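# Fill the carton's empty bottle cell from steel table

## Task

Find the single carton row whose final cell has no bottle, take a bottle from the steel table, set it down in that empty cell, and open the gripper so the bottle is released there.

## Robot and tools

Robot: two arms, left_arm and right_arm, each ending in a parallel gripper. The fingers point along the gripper's own +z axis and separate along its y axis. The reported end_effector_position is the spot between the finger pads, roughly 1 cm short of the fingertips. Joint ranges in rad, base to gripper: waist -2.618 to 3.054, shoulder 0.000 to 3.142, elbow 0.000 to 3.142, wrist pitch -1.571 to 1.571, wrist yaw -1.571 to 1.571, wrist roll -2.094 to 2.094.

Frame: a single scene frame serves both arms. Its origin lies on the table surface midway between the arms; +x runs out across the table, +z is up, and left_arm sits on the +y side. The names left and right do not refer to image sides. Positions are in metres; orientations are quaternions written w first (qw, qx, qy, qz).

Row layout (used by both motion tools): one flat list of 16 numbers covering both arms, left_arm first: x, y, z, qw, qx, qy, qz, opening, then the same eight for right_arm. Each x, y, z and quaternion is an absolute target pose for that gripper in the scene frame, not an offset. opening runs from -1 (closed) to +1 (fully open, 0.094 m). Optionally add 12 numbers from 0 to 1 after the 16: stiffness scales for each joint, left_arm's six then right_arm's six, in Joint positions order; each multiplies that joint's position gain and persists until changed.

execute_actions(actions): a list of up to 15 actions; each action is a list of up to 15 rows, each row run for one control step of 1/30 s. If an action has fewer than 15 rows, its final row is repeated to fill 15 steps. An empty list just returns state and images. A target more than 0.6 m from a gripper's current position along any of that gripper's axes gets the action rejected for both arms; if the first action fails this against the latest reported state, or any action is malformed, nothing runs. Each step, the commanded pose is clipped to within 70 mm and 16 degrees of the measured pose, so distant targets need several actions; after an action the arm only continues to its last clipped pose. Position wins over orientation when both cannot be met. To hold orientation, repeat one fixed quaternion every row rather than copying the drifting reported one.

move(target, speed, blocking): target is one 16-number row as above (absolute poses). Both grippers travel straight lines that finish together, lasting 0.5 to 10 s; anything longer is cut at 10 s short of the goal. speed is the path's top speed in m/s, 0.002 to 0.5, default 0.25; rotation is capped at twice that in rad/s. Openings are applied at the start. Paths do not avoid obstacles or the other arm, grippers lag and may overshoot speed, especially near full reach. Faster contact and targets set deeper past a surface mean harder pushes. blocking=false returns after 0.5 s while motion continues; then use wait or stop before sending new rows or moves. The result adds a move: line with the ending (done, off_target, moving, held, fault) and which limits acted (paced: target clipped; held: some steps blocked, after which the arm may surge), plus each gripper's remaining distance.

wait(seconds): 0 to 10; the robot keeps its last command, a running move continues, and it returns early when the move ends. stop(): brakes a running move; it needs stopping room, and the fingers keep moving. zoom_image(camera, region): region is [x0, y0, x1, y1] pixels from the top-left, at most 504 by 504, on cam_head_left, cam_head_right, cam_high, cam_low, cam_left_wrist or cam_right_wrist (all 504x504). finished_scene(scene): give the integer of the current scene to end it; irreversible, and the task must already be done and stay done.

Results: the state line `left_arm: …` | `right_arm: …` gives each gripper's position and quaternion; printed positions can be off, more so at long reach. Hand target lines show where the controller is now steering. grip_measured is the measured finger opening on the command scale (last Joint positions value is metres); it can be about 1 mm off per gripper. Step readings list positions at some steps; HELD with an arm label means that arm's row was partly held back. A pose unreachable line means the clearance check altered or blocked that arm's command. FAULT and OVER-TEMPERATURE FAULT lines report arm stops.

Practical notes: arms often stop a centimetre or more short, usually low, so aim slightly high and check. To grasp, close to a value about 0.03 under grip_measured; smaller margins grip lighter. Pads push roughly 50 to 62 N, harder at first contact. An arm meant to stay still should receive its full last reported pose and desired opening on every call. The robot holds its last command while you compose replies. Loose objects may be nudged and held ones tugged briefly.

Avoid: knocking or placing anything off the table (task fails), dropping or slipping the bottle, slamming into the carton, letting the arms collide or press each other, and long holding under load: motors warn at 75 °C, stop the arm for 10 s at 90 °C, and at 100 °C the arm goes limp and falls.

Each tool is called after "Request:" in YAML: its name, and indented under it one key for each argument.

## Session

I'll start by looking at the current state of the scene.

Request:
execute_actions:
  actions: []

Scene clock: 0.00 s.
left_arm: end_effector_position=(+0.5283, +0.0880, +0.2692) grip_measured=+1.000 end_effector_quat_wxyz=(+0.524, -0.108, +0.843, -0.059) | right_arm: end_effector_position=(+0.3584, -0.5783, +0.1548) grip_measured=+1.000 end_effector_quat_wxyz=(+0.102, +0.773, +0.543, +0.311)
Joint positions: left_arm=[-0.445  1.923  1.743 -0.313 -0.345 -0.419  0.094] | right_arm=[-0.784  1.735  1.424 -0.922 -0.588  1.205  0.094]
Joint velocities: left_arm=[-0.022  0.002 -0.012 -0.066  0.022 -0.037  0.   ] | right_arm=[-0.002  0.002 -0.007  0.007  0.081  0.11   0.   ]
Motor temperatures (°C, as the motors report them): left_arm=[23 23 22 24 22 25] | right_arm=[24 22 24 24 24 24]
Hand target (left_arm): +0.527, +0.089, +0.266; +0.518, -0.107, +0.847, -0.054
Hand target (right_arm): +0.359, -0.578, +0.159; +0.106, +0.771, +0.545, +0.313
Joint stiffness scale: left_arm=[1. 1. 1. 1. 1. 1.] | right_arm=[1. 1. 1. 1. 1. 1.]

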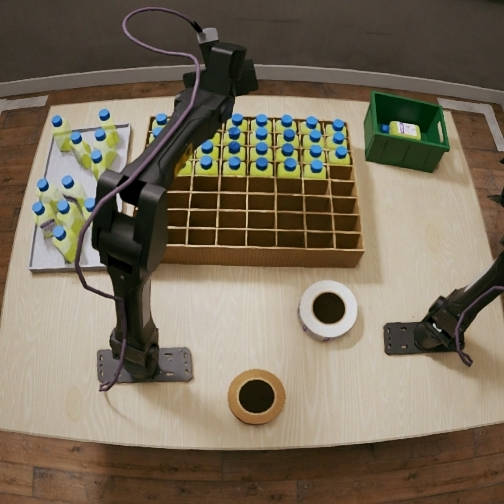

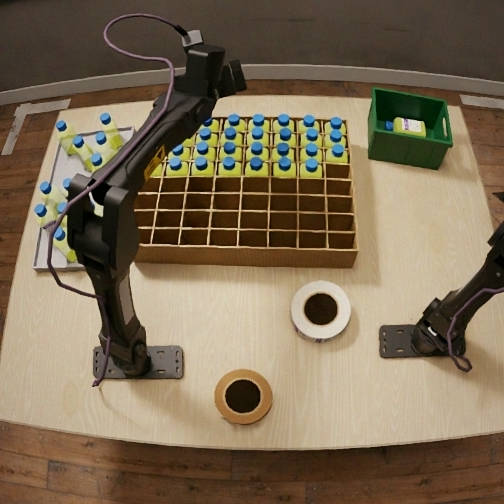

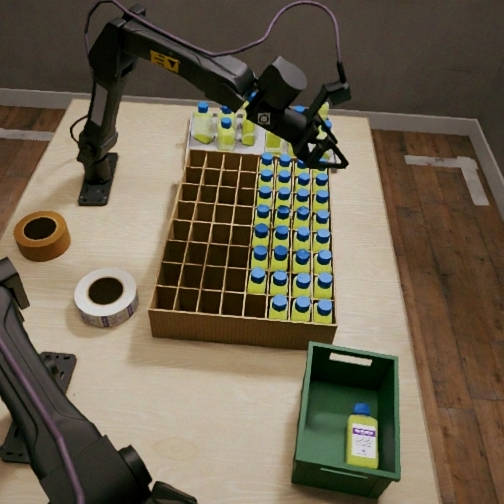

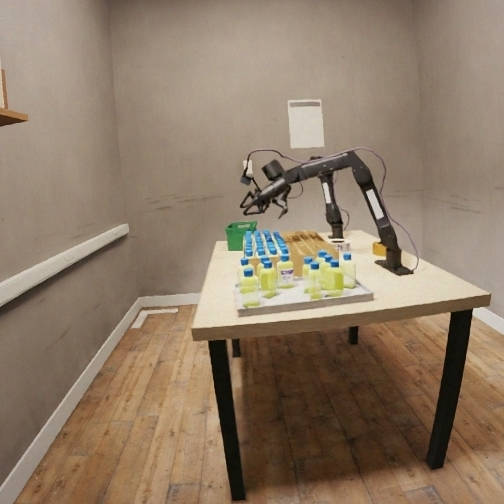

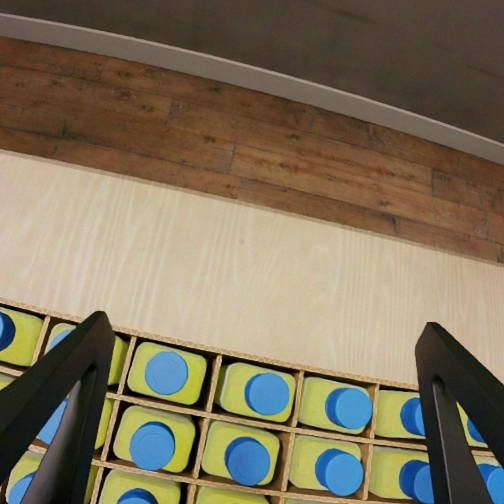

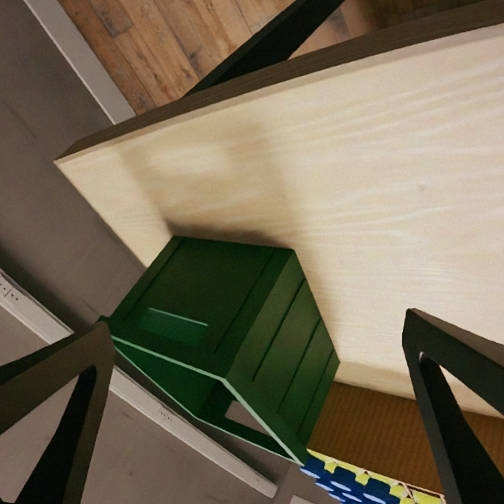

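Request:
zoom_image:
  camera: "cam_head_left"
  region: [0, 90, 380, 280]

Request:
zoom_image:
  camera: "cam_high"
  region: [140, 90, 360, 350]

Request:
zoom_image:
  camera: "cam_low"
  region: [220, 220, 390, 320]

Region (0, 90, 380, 280) of cam_head_left's 504x504 image, scaled by 1.326, with more detail than that image has.

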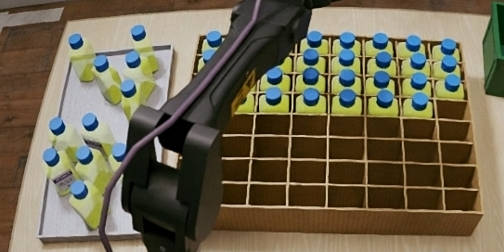

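Region (140, 90, 360, 350) of cam_high's 504x504 image, scaled by 1.938, with more detail than that image has; it fills the left 426 columns of this view, and the rest is white.

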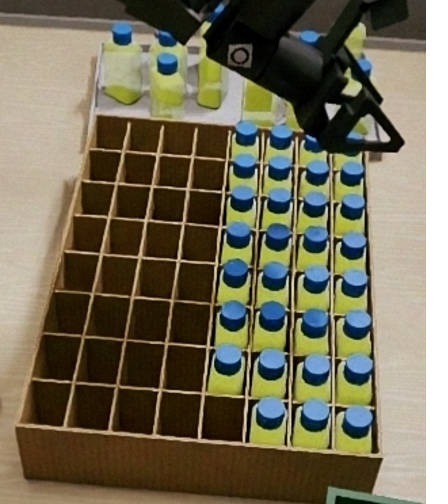

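Region (220, 220, 390, 320) of cam_low's 504x504 image, scaled by 2.965, with more detail than that image has; it fills the top 296 rows of this view, and the rest is white.

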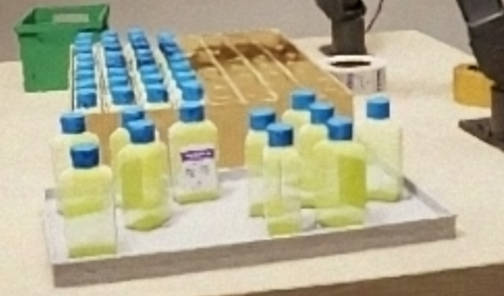

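Request:
move:
  target: [0.30, 0.42, 0.36, 0, 0, 1, 0, 1, 0.3584, -0.5783, 0.1548, 0.102, 0.773, 0.543, 0.311, 1]
  speed: 0.3

Scene clock: 6.43 s.
left_arm: end_effector_position=(+0.2997, +0.4219, +0.3581) grip_measured=+1.000 end_effector_quat_wxyz=(+0.260, -0.015, +0.956, +0.139) | right_arm: end_effector_position=(+0.3584, -0.5783, +0.1548) grip_measured=+1.000 end_effector_quat_wxyz=(+0.102, +0.773, +0.543, +0.311)
Joint positions: left_arm=[ 0.435  1.736  2.316 -1.554  0.002  0.478  0.094] | right_arm=[-0.784  1.735  1.424 -0.922 -0.588  1.205  0.094]
Joint velocities: left_arm=[-0.012 -0.012  0.007 -0.037 -0.066  0.007  0.   ] | right_arm=[-0.002  0.012  0.007 -0.022  0.051  0.066  0.   ]
Motor temperatures (°C, as the motors report them): left_arm=[23 24 22 25 22 25] | right_arm=[24 23 25 24 24 24]
Hand target (left_arm): +0.294, +0.416, +0.354; +0.247, -0.007, +0.959, +0.137
Hand target (right_arm): +0.358, -0.578, +0.155; +0.102, +0.773, +0.543, +0.311
Off the commanded pose (left_arm): 0.003 m, 34 deg; orientation clipped at the last step of the last action.
Off the commanded pose (right_arm): 0.000 m, 0 deg.
Joint stiffness scale: left_arm=[1. 1. 1. 1. 1. 1.] | right_arm=[1. 1. 1. 1. 1. 1.]
joint sent to its limit (left arm) — the command would take joint 4 (wrist pitch) past its lower limit, so that joint was sent only as far as its limit.
move: off_target (left_arm); limits=paced

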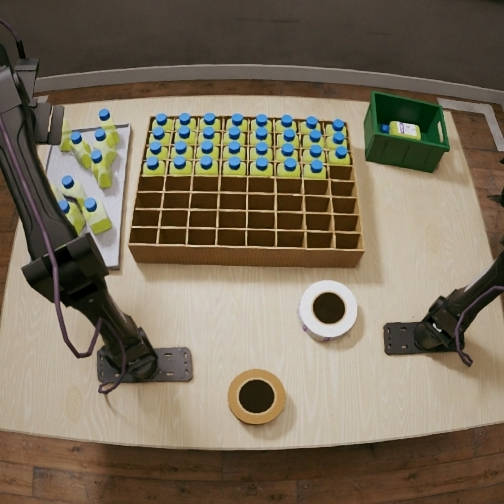

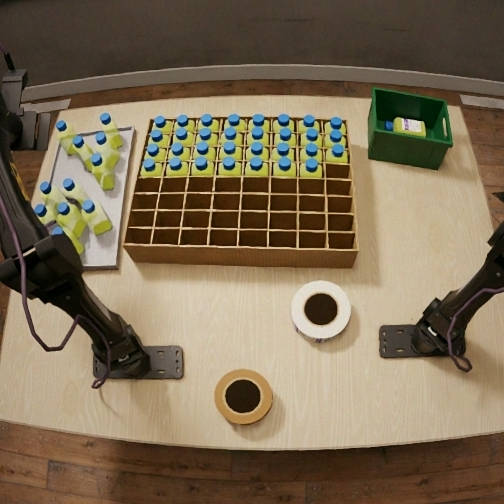

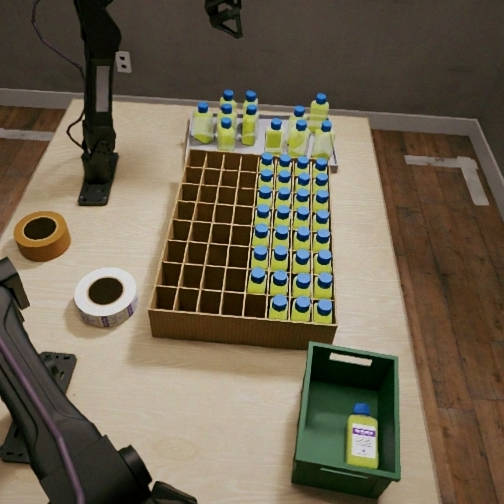

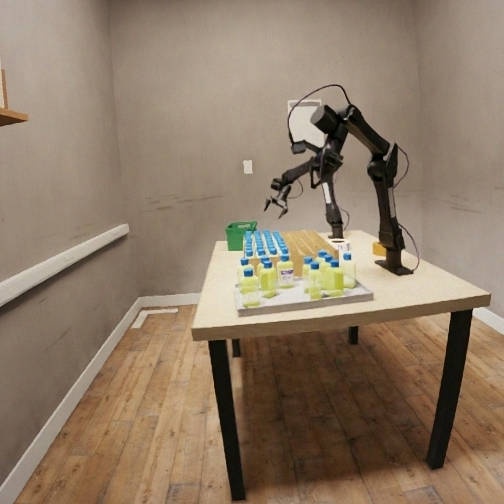

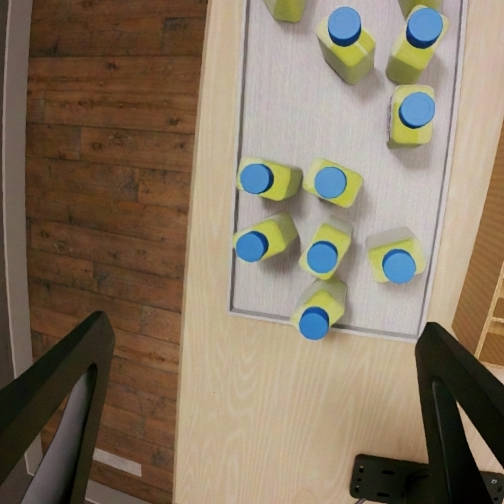

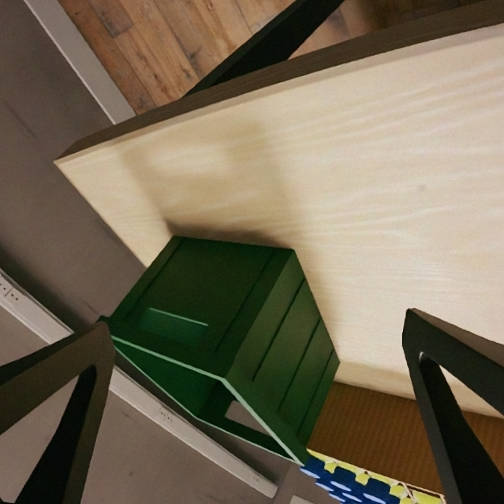

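Request:
zoom_image:
  camera: "cam_left_wrist"
  region: [200, 0, 504, 360]

Request:
zoom_image:
  camera: "cam_head_left"
  region: [120, 100, 380, 280]

Region (200, 0, 504, 360) of cam_left_wrist's 504x504 image, scaled by 1.400, with more detail than that image has; it fills the left 426 columns of this view, and the rest is white.

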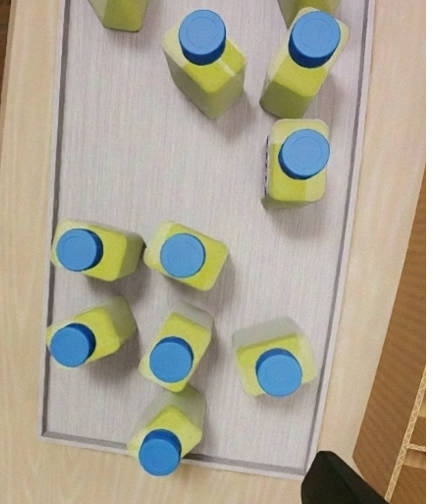

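Region (120, 100, 380, 280) of cam_head_left's 504x504 image, scaled by 1.938, with more detail than that image has; it fills the top 349 rows of this view, and the rest is white.

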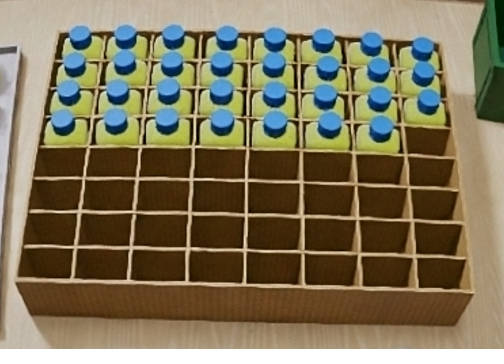

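Request:
move:
  target: [0.245, 0.347, 0.21, 0, -0.165, 0.986, 0, 0.2, 0.3584, -0.5783, 0.1548, 0.102, 0.773, 0.543, 0.311, 1]
  speed: 0.25

Scene clock: 13.10 s.
left_arm: end_effector_position=(+0.2521, +0.3556, +0.2094) grip_measured=+0.202 end_effector_quat_wxyz=(+0.033, -0.164, +0.986, +0.012) | right_arm: end_effector_position=(+0.3584, -0.5783, +0.1548) grip_measured=+1.000 end_effector_quat_wxyz=(+0.102, +0.773, +0.543, +0.311)
Joint positions: left_arm=[ 0.314  1.667  1.732 -1.566 -0.008  0.06   0.056] | right_arm=[-0.784  1.735  1.424 -0.922 -0.588  1.205  0.094]
Joint velocities: left_arm=[-0.012 -0.032 -0.007 -0.037  0.037  0.037 -0.001] | right_arm=[-0.012  0.002 -0.022 -0.037 -0.051 -0.022  0.   ]
Motor temperatures (°C, as the motors report them): left_arm=[23 25 22 25 22 25] | right_arm=[24 24 25 25 24 24]
Hand target (left_arm): +0.249, +0.349, +0.208; +0.027, -0.162, +0.986, +0.005
Hand target (right_arm): +0.358, -0.578, +0.155; +0.102, +0.773, +0.543, +0.311
Off the commanded pose (left_arm): 0.011 m, 4 deg.
Off the commanded pose (right_arm): 0.000 m, 0 deg.
Joint stiffness scale: left_arm=[1. 1. 1. 1. 1. 1.] | right_arm=[1. 1. 1. 1. 1. 1.]
joint sent to its limit (left arm) — the command would take joint 4 (wrist pitch) past its lower limit, so that joint was sent only as far as its limit.
move: off_target (left_arm)

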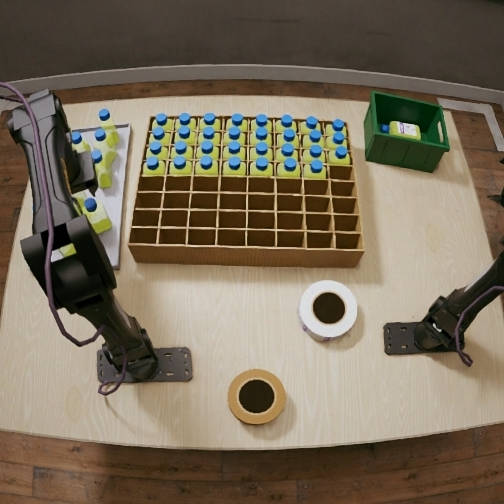

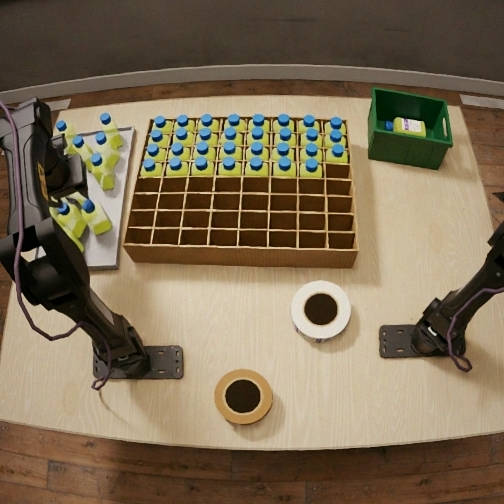

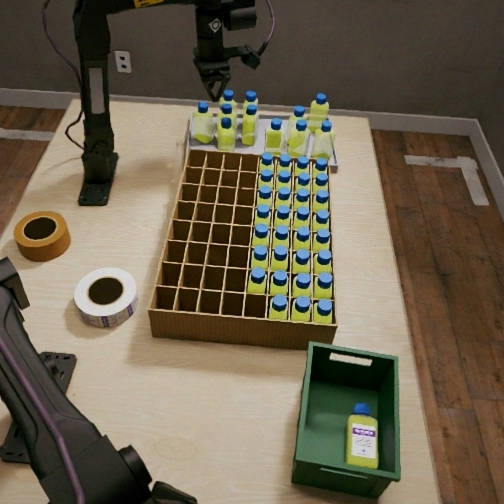

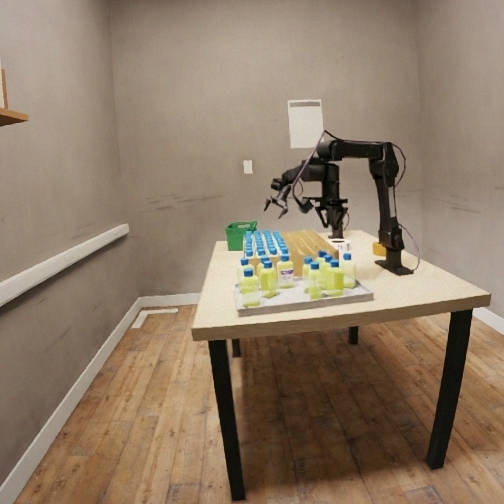

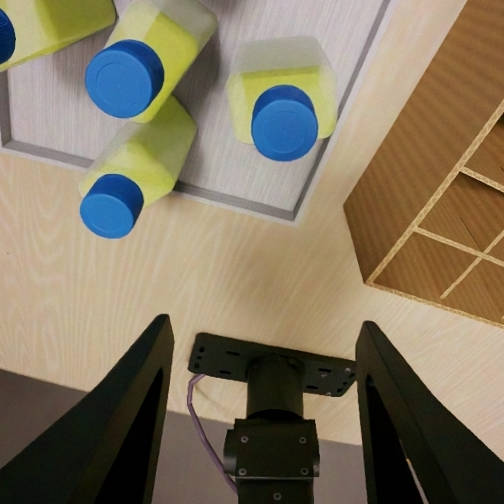

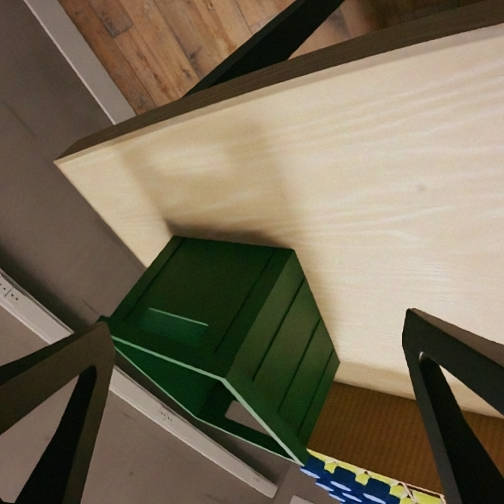

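Request:
move:
  target: [0.289, 0.360, 0.175, 0.342, 0, 0.940, 0, 0.2, 0.3584, -0.5783, 0.1548, 0.102, 0.773, 0.543, 0.311, 1]
  speed: 0.2

Scene clock: 28.03 s.
left_arm: end_effector_position=(+0.2945, +0.3611, +0.1757) grip_measured=+0.202 end_effector_quat_wxyz=(+0.337, -0.002, +0.942, +0.004) | right_arm: end_effector_position=(+0.3584, -0.5783, +0.1548) grip_measured=+1.000 end_effector_quat_wxyz=(+0.102, +0.773, +0.543, +0.311)
Joint positions: left_arm=[ 0.447  1.296  1.048 -0.7    0.314  0.416  0.056] | right_arm=[-0.784  1.735  1.424 -0.922 -0.588  1.205  0.094]
Joint velocities: left_arm=[-0.032 -0.012  0.012  0.022  0.007 -0.007  0.   ] | right_arm=[ 0.012  0.017 -0.007 -0.051  0.022 -0.081  0.   ]
Motor temperatures (°C, as the motors report them): left_arm=[23 25 23 25 22 25] | right_arm=[24 25 25 25 24 24]
Hand target (left_arm): +0.290, +0.361, +0.176; +0.341, -0.002, +0.940, +0.002
Hand target (right_arm): +0.358, -0.578, +0.155; +0.102, +0.773, +0.543, +0.311
Off the commanded pose (left_arm): 0.006 m, 1 deg.
Off the commanded pose (right_arm): 0.000 m, 0 deg.
Joint stiffness scale: left_arm=[1. 1. 1. 1. 1. 1.] | right_arm=[1. 1. 1. 1. 1. 1.]
move: done

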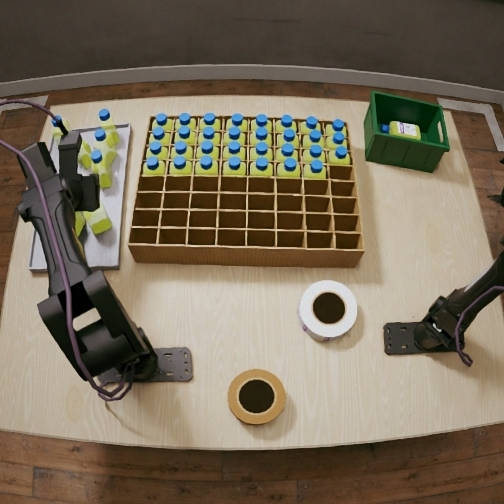

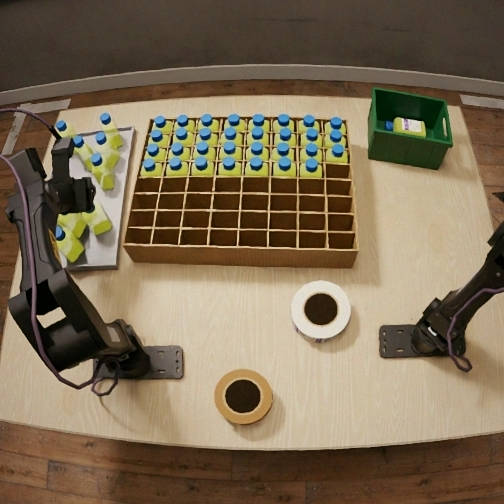

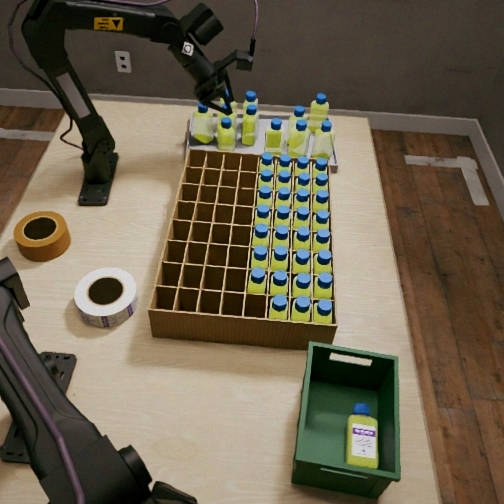

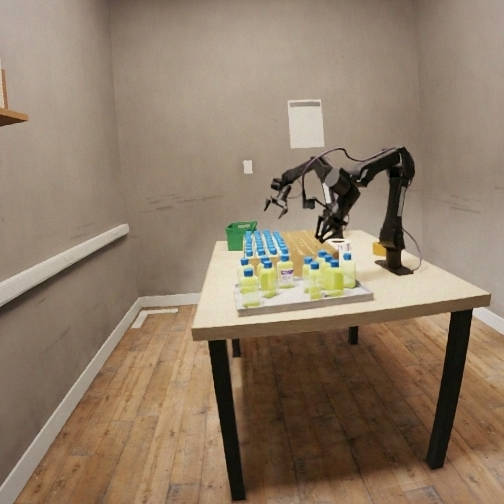

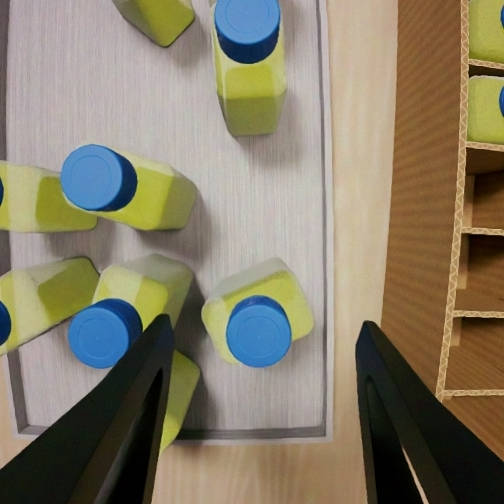

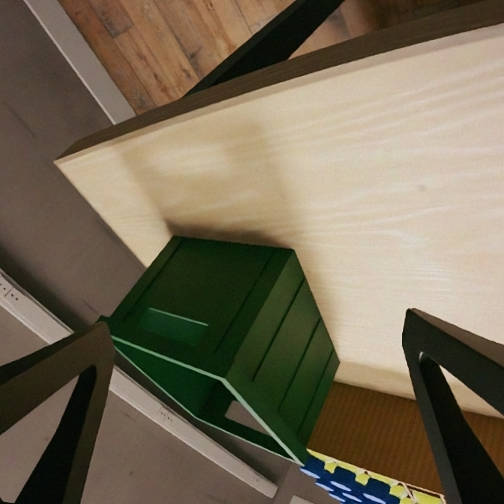

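Request:
zoom_image:
  camera: "cam_left_wrist"
  region: [180, 230, 504, 450]

Region (180, 230, 504, 450) of cam_left_wrist's 504x504 image, scaled by 1.556, with more detail than that image has; it fills the top 342 rows of this view, and the rest is white.

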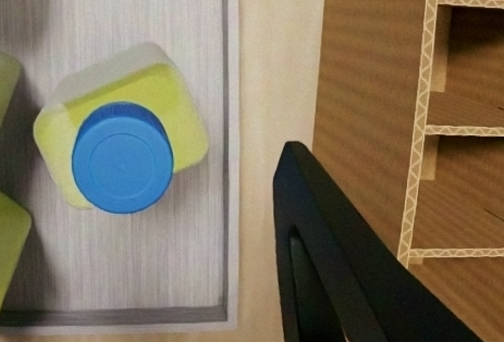

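Request:
move:
  target: [0.284, 0.364, 0.116, 0.342, 0, 0.940, 0, 0.2, 0.3584, -0.5783, 0.1548, 0.102, 0.773, 0.543, 0.311, 1]
  speed: 0.1

Scene clock: 30.57 s.
left_arm: end_effector_position=(+0.2889, +0.3649, +0.1226) grip_measured=+0.202 end_effector_quat_wxyz=(+0.347, +0.003, +0.938, +0.008) | right_arm: end_effector_position=(+0.3584, -0.5783, +0.1548) grip_measured=+1.000 end_effector_quat_wxyz=(+0.102, +0.773, +0.543, +0.311)
Joint positions: left_arm=[ 0.476  1.296  0.822 -0.459  0.335  0.444  0.056] | right_arm=[-0.784  1.735  1.424 -0.922 -0.588  1.205  0.094]
Joint velocities: left_arm=[-0.002 -0.007 -0.007 -0.051 -0.007  0.022 -0.002] | right_arm=[ 0.012 -0.022 -0.032  0.066 -0.022  0.022  0.   ]
Motor temperatures (°C, as the motors report them): left_arm=[23 25 23 25 22 25] | right_arm=[24 25 25 25 24 24]
Hand target (left_arm): +0.285, +0.365, +0.116; +0.342, +0.000, +0.940, +0.000
Hand target (right_arm): +0.358, -0.578, +0.155; +0.102, +0.773, +0.543, +0.311
Off the commanded pose (left_arm): 0.008 m, 1 deg.
Off the commanded pose (right_arm): 0.000 m, 0 deg.
Joint stiffness scale: left_arm=[1. 1. 1. 1. 1. 1.] | right_arm=[1. 1. 1. 1. 1. 1.]
move: done

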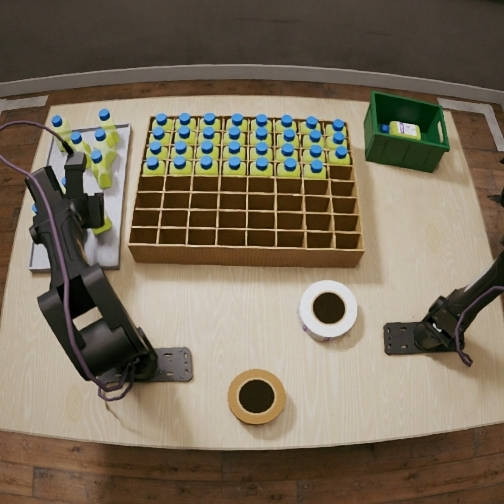

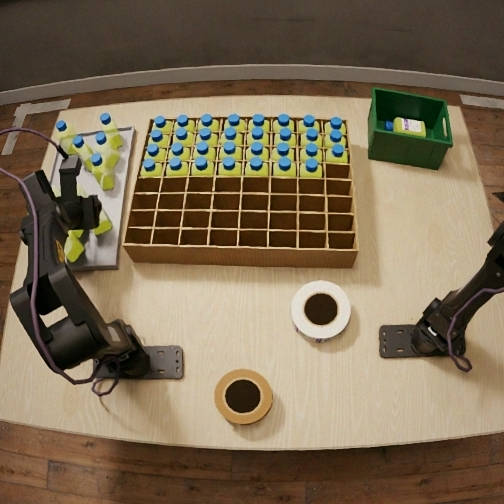

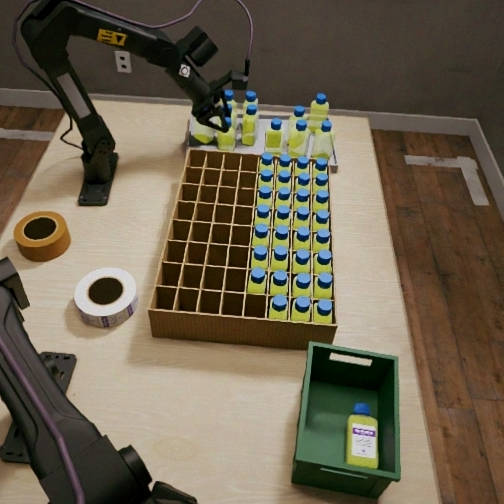

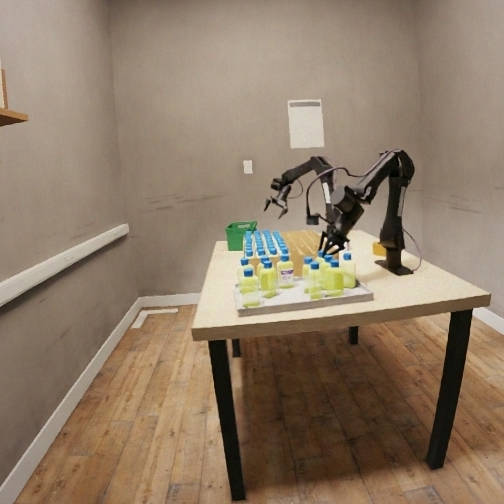

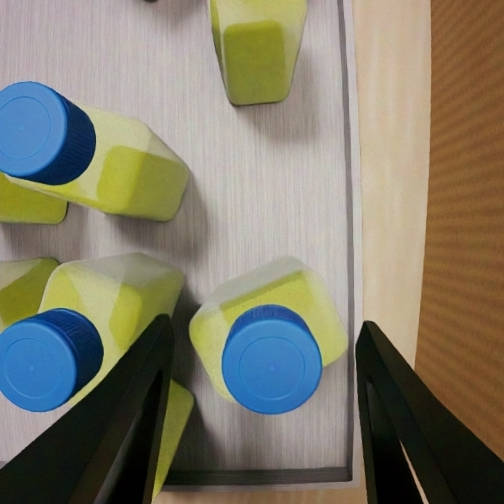

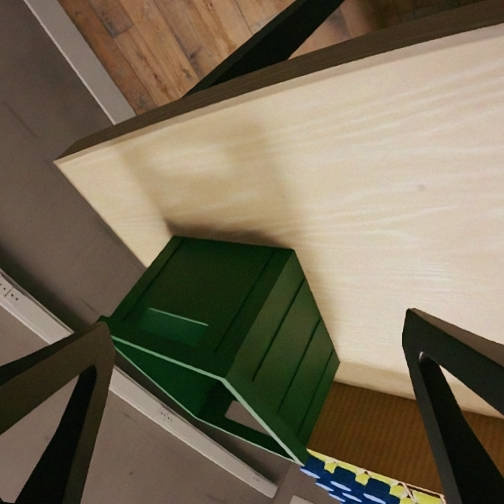

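Request:
move:
  target: [0.281, 0.363, 0.104, 0.342, 0, 0.940, 0, 0.2, 0.3584, -0.5783, 0.1548, 0.102, 0.773, 0.543, 0.311, 1]
  speed: 0.05

Scene clock: 32.10 s.
left_arm: end_effector_position=(+0.2855, +0.3635, +0.1104) grip_measured=+0.202 end_effector_quat_wxyz=(+0.347, +0.002, +0.938, +0.008) | right_arm: end_effector_position=(+0.3584, -0.5783, +0.1548) grip_measured=+1.000 end_effector_quat_wxyz=(+0.102, +0.773, +0.543, +0.311)
Joint positions: left_arm=[ 0.479  1.296  0.773 -0.413  0.337  0.446  0.056] | right_arm=[-0.784  1.735  1.424 -0.922 -0.588  1.205  0.094]
Joint velocities: left_arm=[ 0.002  0.007  0.002 -0.022 -0.007 -0.051 -0.   ] | right_arm=[-0.007 -0.002 -0.007  0.066  0.022 -0.007  0.   ]
Motor temperatures (°C, as the motors report them): left_arm=[23 25 23 25 22 25] | right_arm=[24 25 25 25 24 24]
Hand target (left_arm): +0.281, +0.363, +0.104; +0.342, +0.000, +0.940, +0.000
Hand target (right_arm): +0.358, -0.578, +0.155; +0.102, +0.773, +0.543, +0.311
Off the commanded pose (left_arm): 0.008 m, 1 deg.
Off the commanded pose (right_arm): 0.000 m, 0 deg.
Joint stiffness scale: left_arm=[1. 1. 1. 1. 1. 1.] | right_arm=[1. 1. 1. 1. 1. 1.]
move: done

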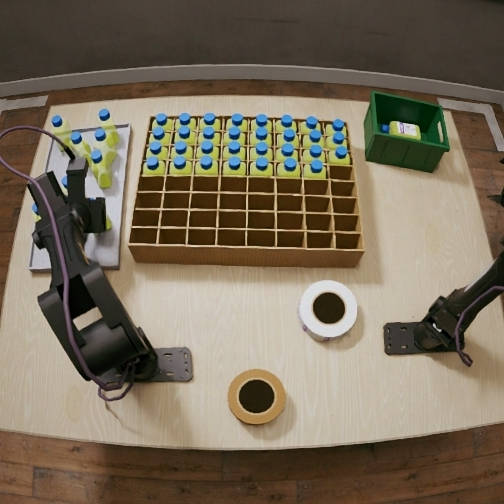

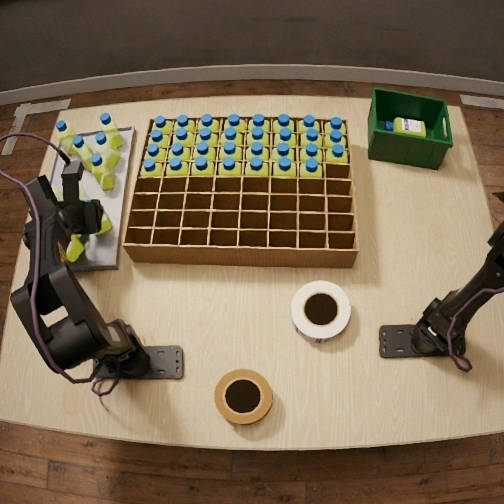

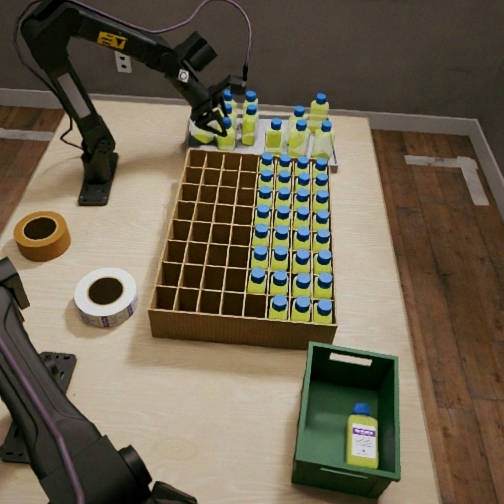

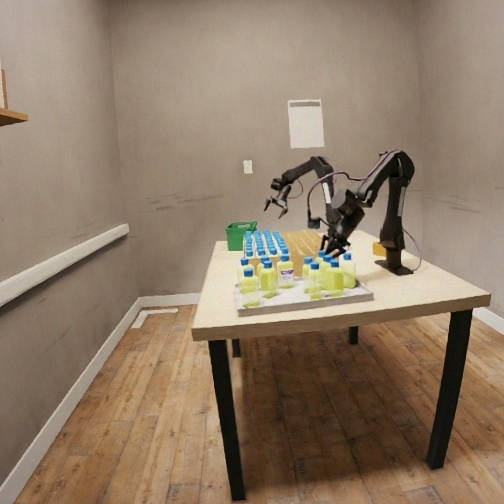

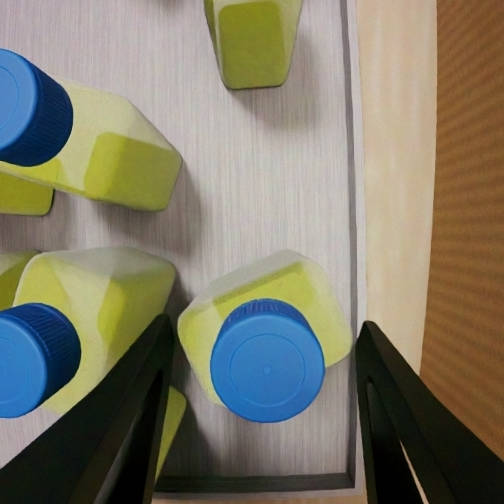

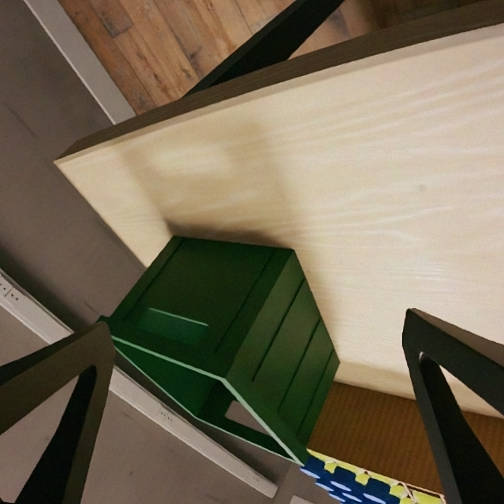

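Request:
move:
  target: [0.281, 0.363, 0.104, 0.342, 0, 0.940, 0, -0.45, 0.3584, -0.5783, 0.1548, 0.102, 0.773, 0.543, 0.311, 1]
  speed: 0.05

Scene clock: 33.17 s.
left_arm: end_effector_position=(+0.2861, +0.3639, +0.1109) grip_measured=+0.027 end_effector_quat_wxyz=(+0.348, +0.003, +0.937, +0.009) | right_arm: end_effector_position=(+0.3584, -0.5783, +0.1548) grip_measured=+1.000 end_effector_quat_wxyz=(+0.102, +0.773, +0.543, +0.311)
Joint positions: left_arm=[ 0.479  1.296  0.773 -0.409  0.337  0.447  0.048] | right_arm=[-0.784  1.735  1.424 -0.922 -0.588  1.205  0.094]
Joint velocities: left_arm=[ 0.002  0.002 -0.007 -0.051  0.022 -0.007  0.001] | right_arm=[-0.007  0.012  0.007  0.037  0.037  0.022  0.   ]
Motor temperatures (°C, as the motors report them): left_arm=[23 25 23 25 22 25] | right_arm=[24 25 25 25 24 24]
Hand target (left_arm): +0.281, +0.363, +0.104; +0.342, +0.000, +0.940, +0.000
Hand target (right_arm): +0.358, -0.578, +0.155; +0.102, +0.773, +0.543, +0.311
Off the commanded pose (left_arm): 0.009 m, 1 deg.
Off the commanded pose (right_arm): 0.000 m, 0 deg.
Joint stiffness scale: left_arm=[1. 1. 1. 1. 1. 1.] | right_arm=[1. 1. 1. 1. 1. 1.]
move: done

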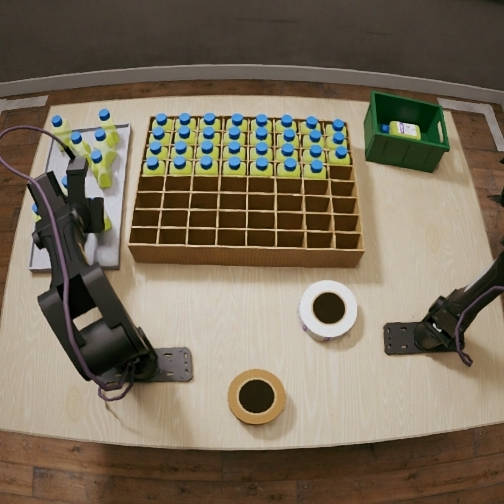

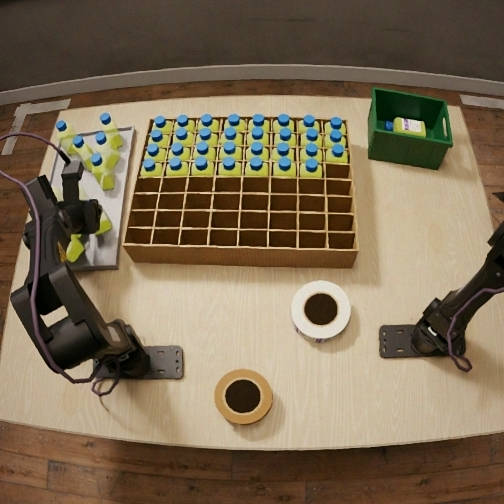

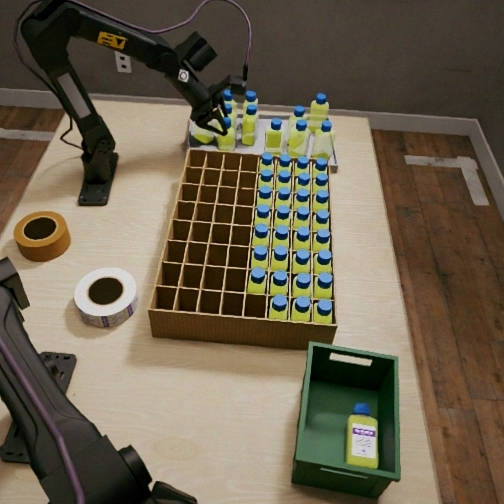

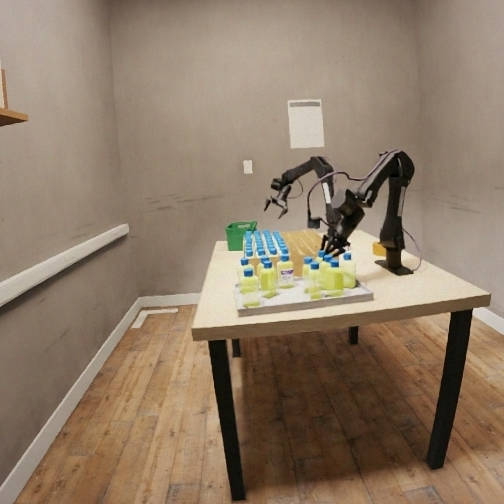

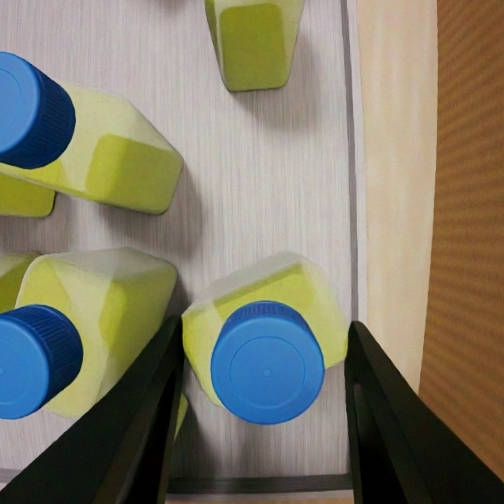

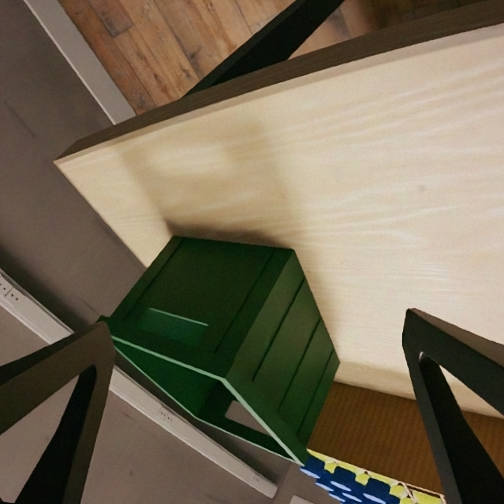

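Request:
move:
  target: [0.281, 0.363, 0.113, 0.342, 0, 0.940, 0, 0.2, 0.3584, -0.5783, 0.1548, 0.102, 0.773, 0.543, 0.311, 1]
  speed: 0.03

Scene clock: 35.63 s.
left_arm: end_effector_position=(+0.2844, +0.3628, +0.1094) grip_measured=+0.198 end_effector_quat_wxyz=(+0.344, +0.002, +0.939, +0.006) | right_arm: end_effector_position=(+0.3584, -0.5783, +0.1548) grip_measured=+1.000 end_effector_quat_wxyz=(+0.102, +0.773, +0.543, +0.311)
Joint positions: left_arm=[ 0.479  1.296  0.773 -0.42   0.338  0.448  0.056] | right_arm=[-0.784  1.735  1.424 -0.922 -0.588  1.205  0.094]
Joint velocities: left_arm=[-0.002  0.002 -0.027  0.007  0.022 -0.037 -0.002] | right_arm=[ 0.002 -0.012 -0.002  0.022  0.007 -0.095  0.   ]
Motor temperatures (°C, as the motors report them): left_arm=[23 25 23 25 22 25] | right_arm=[24 25 25 25 24 24]
Hand target (left_arm): +0.281, +0.363, +0.113; +0.342, -0.000, +0.940, +0.000
Hand target (right_arm): +0.358, -0.578, +0.155; +0.102, +0.773, +0.543, +0.311
Off the commanded pose (left_arm): 0.005 m, 1 deg.
Off the commanded pose (right_arm): 0.000 m, 0 deg.
Joint stiffness scale: left_arm=[1. 1. 1. 1. 1. 1.] | right_arm=[1. 1. 1. 1. 1. 1.]
move: done

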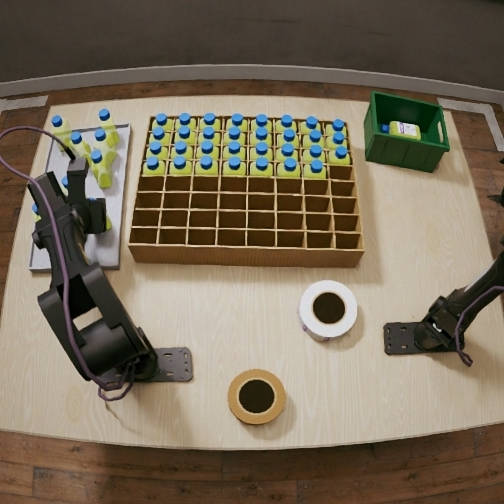

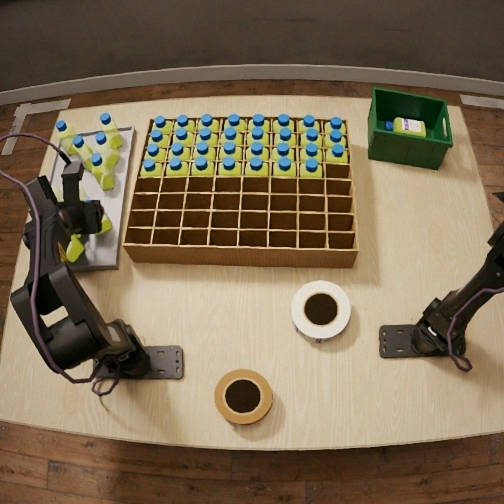

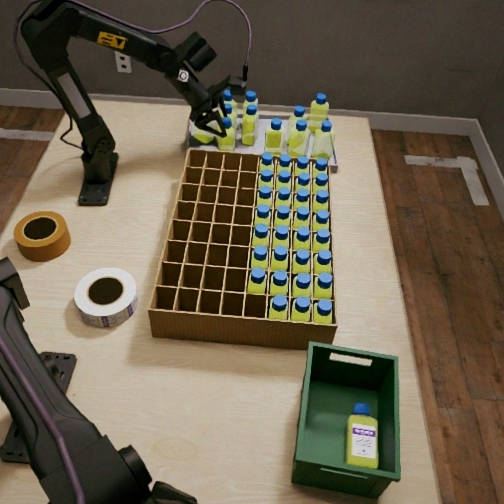

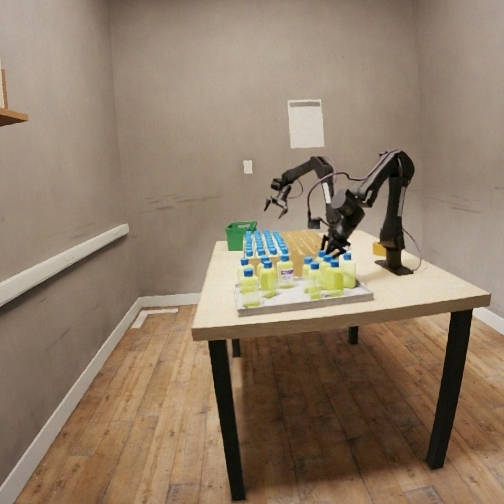

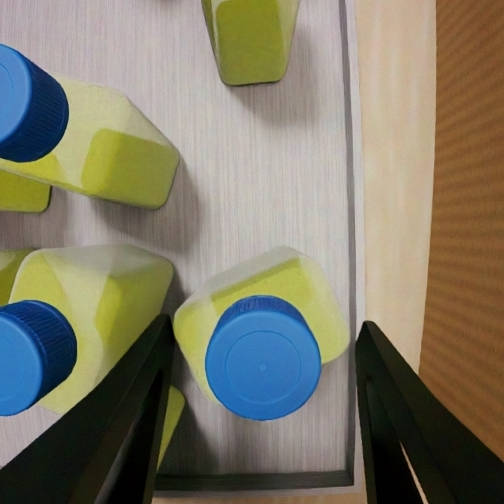

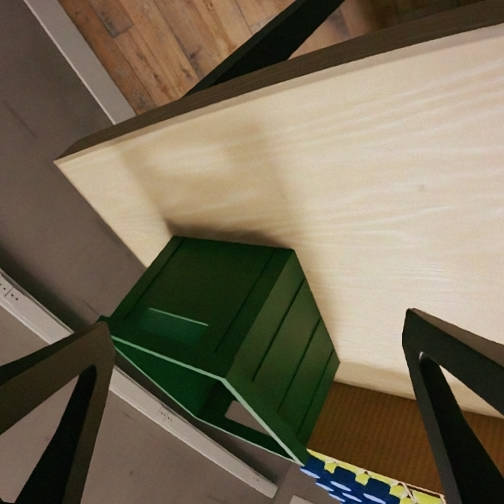

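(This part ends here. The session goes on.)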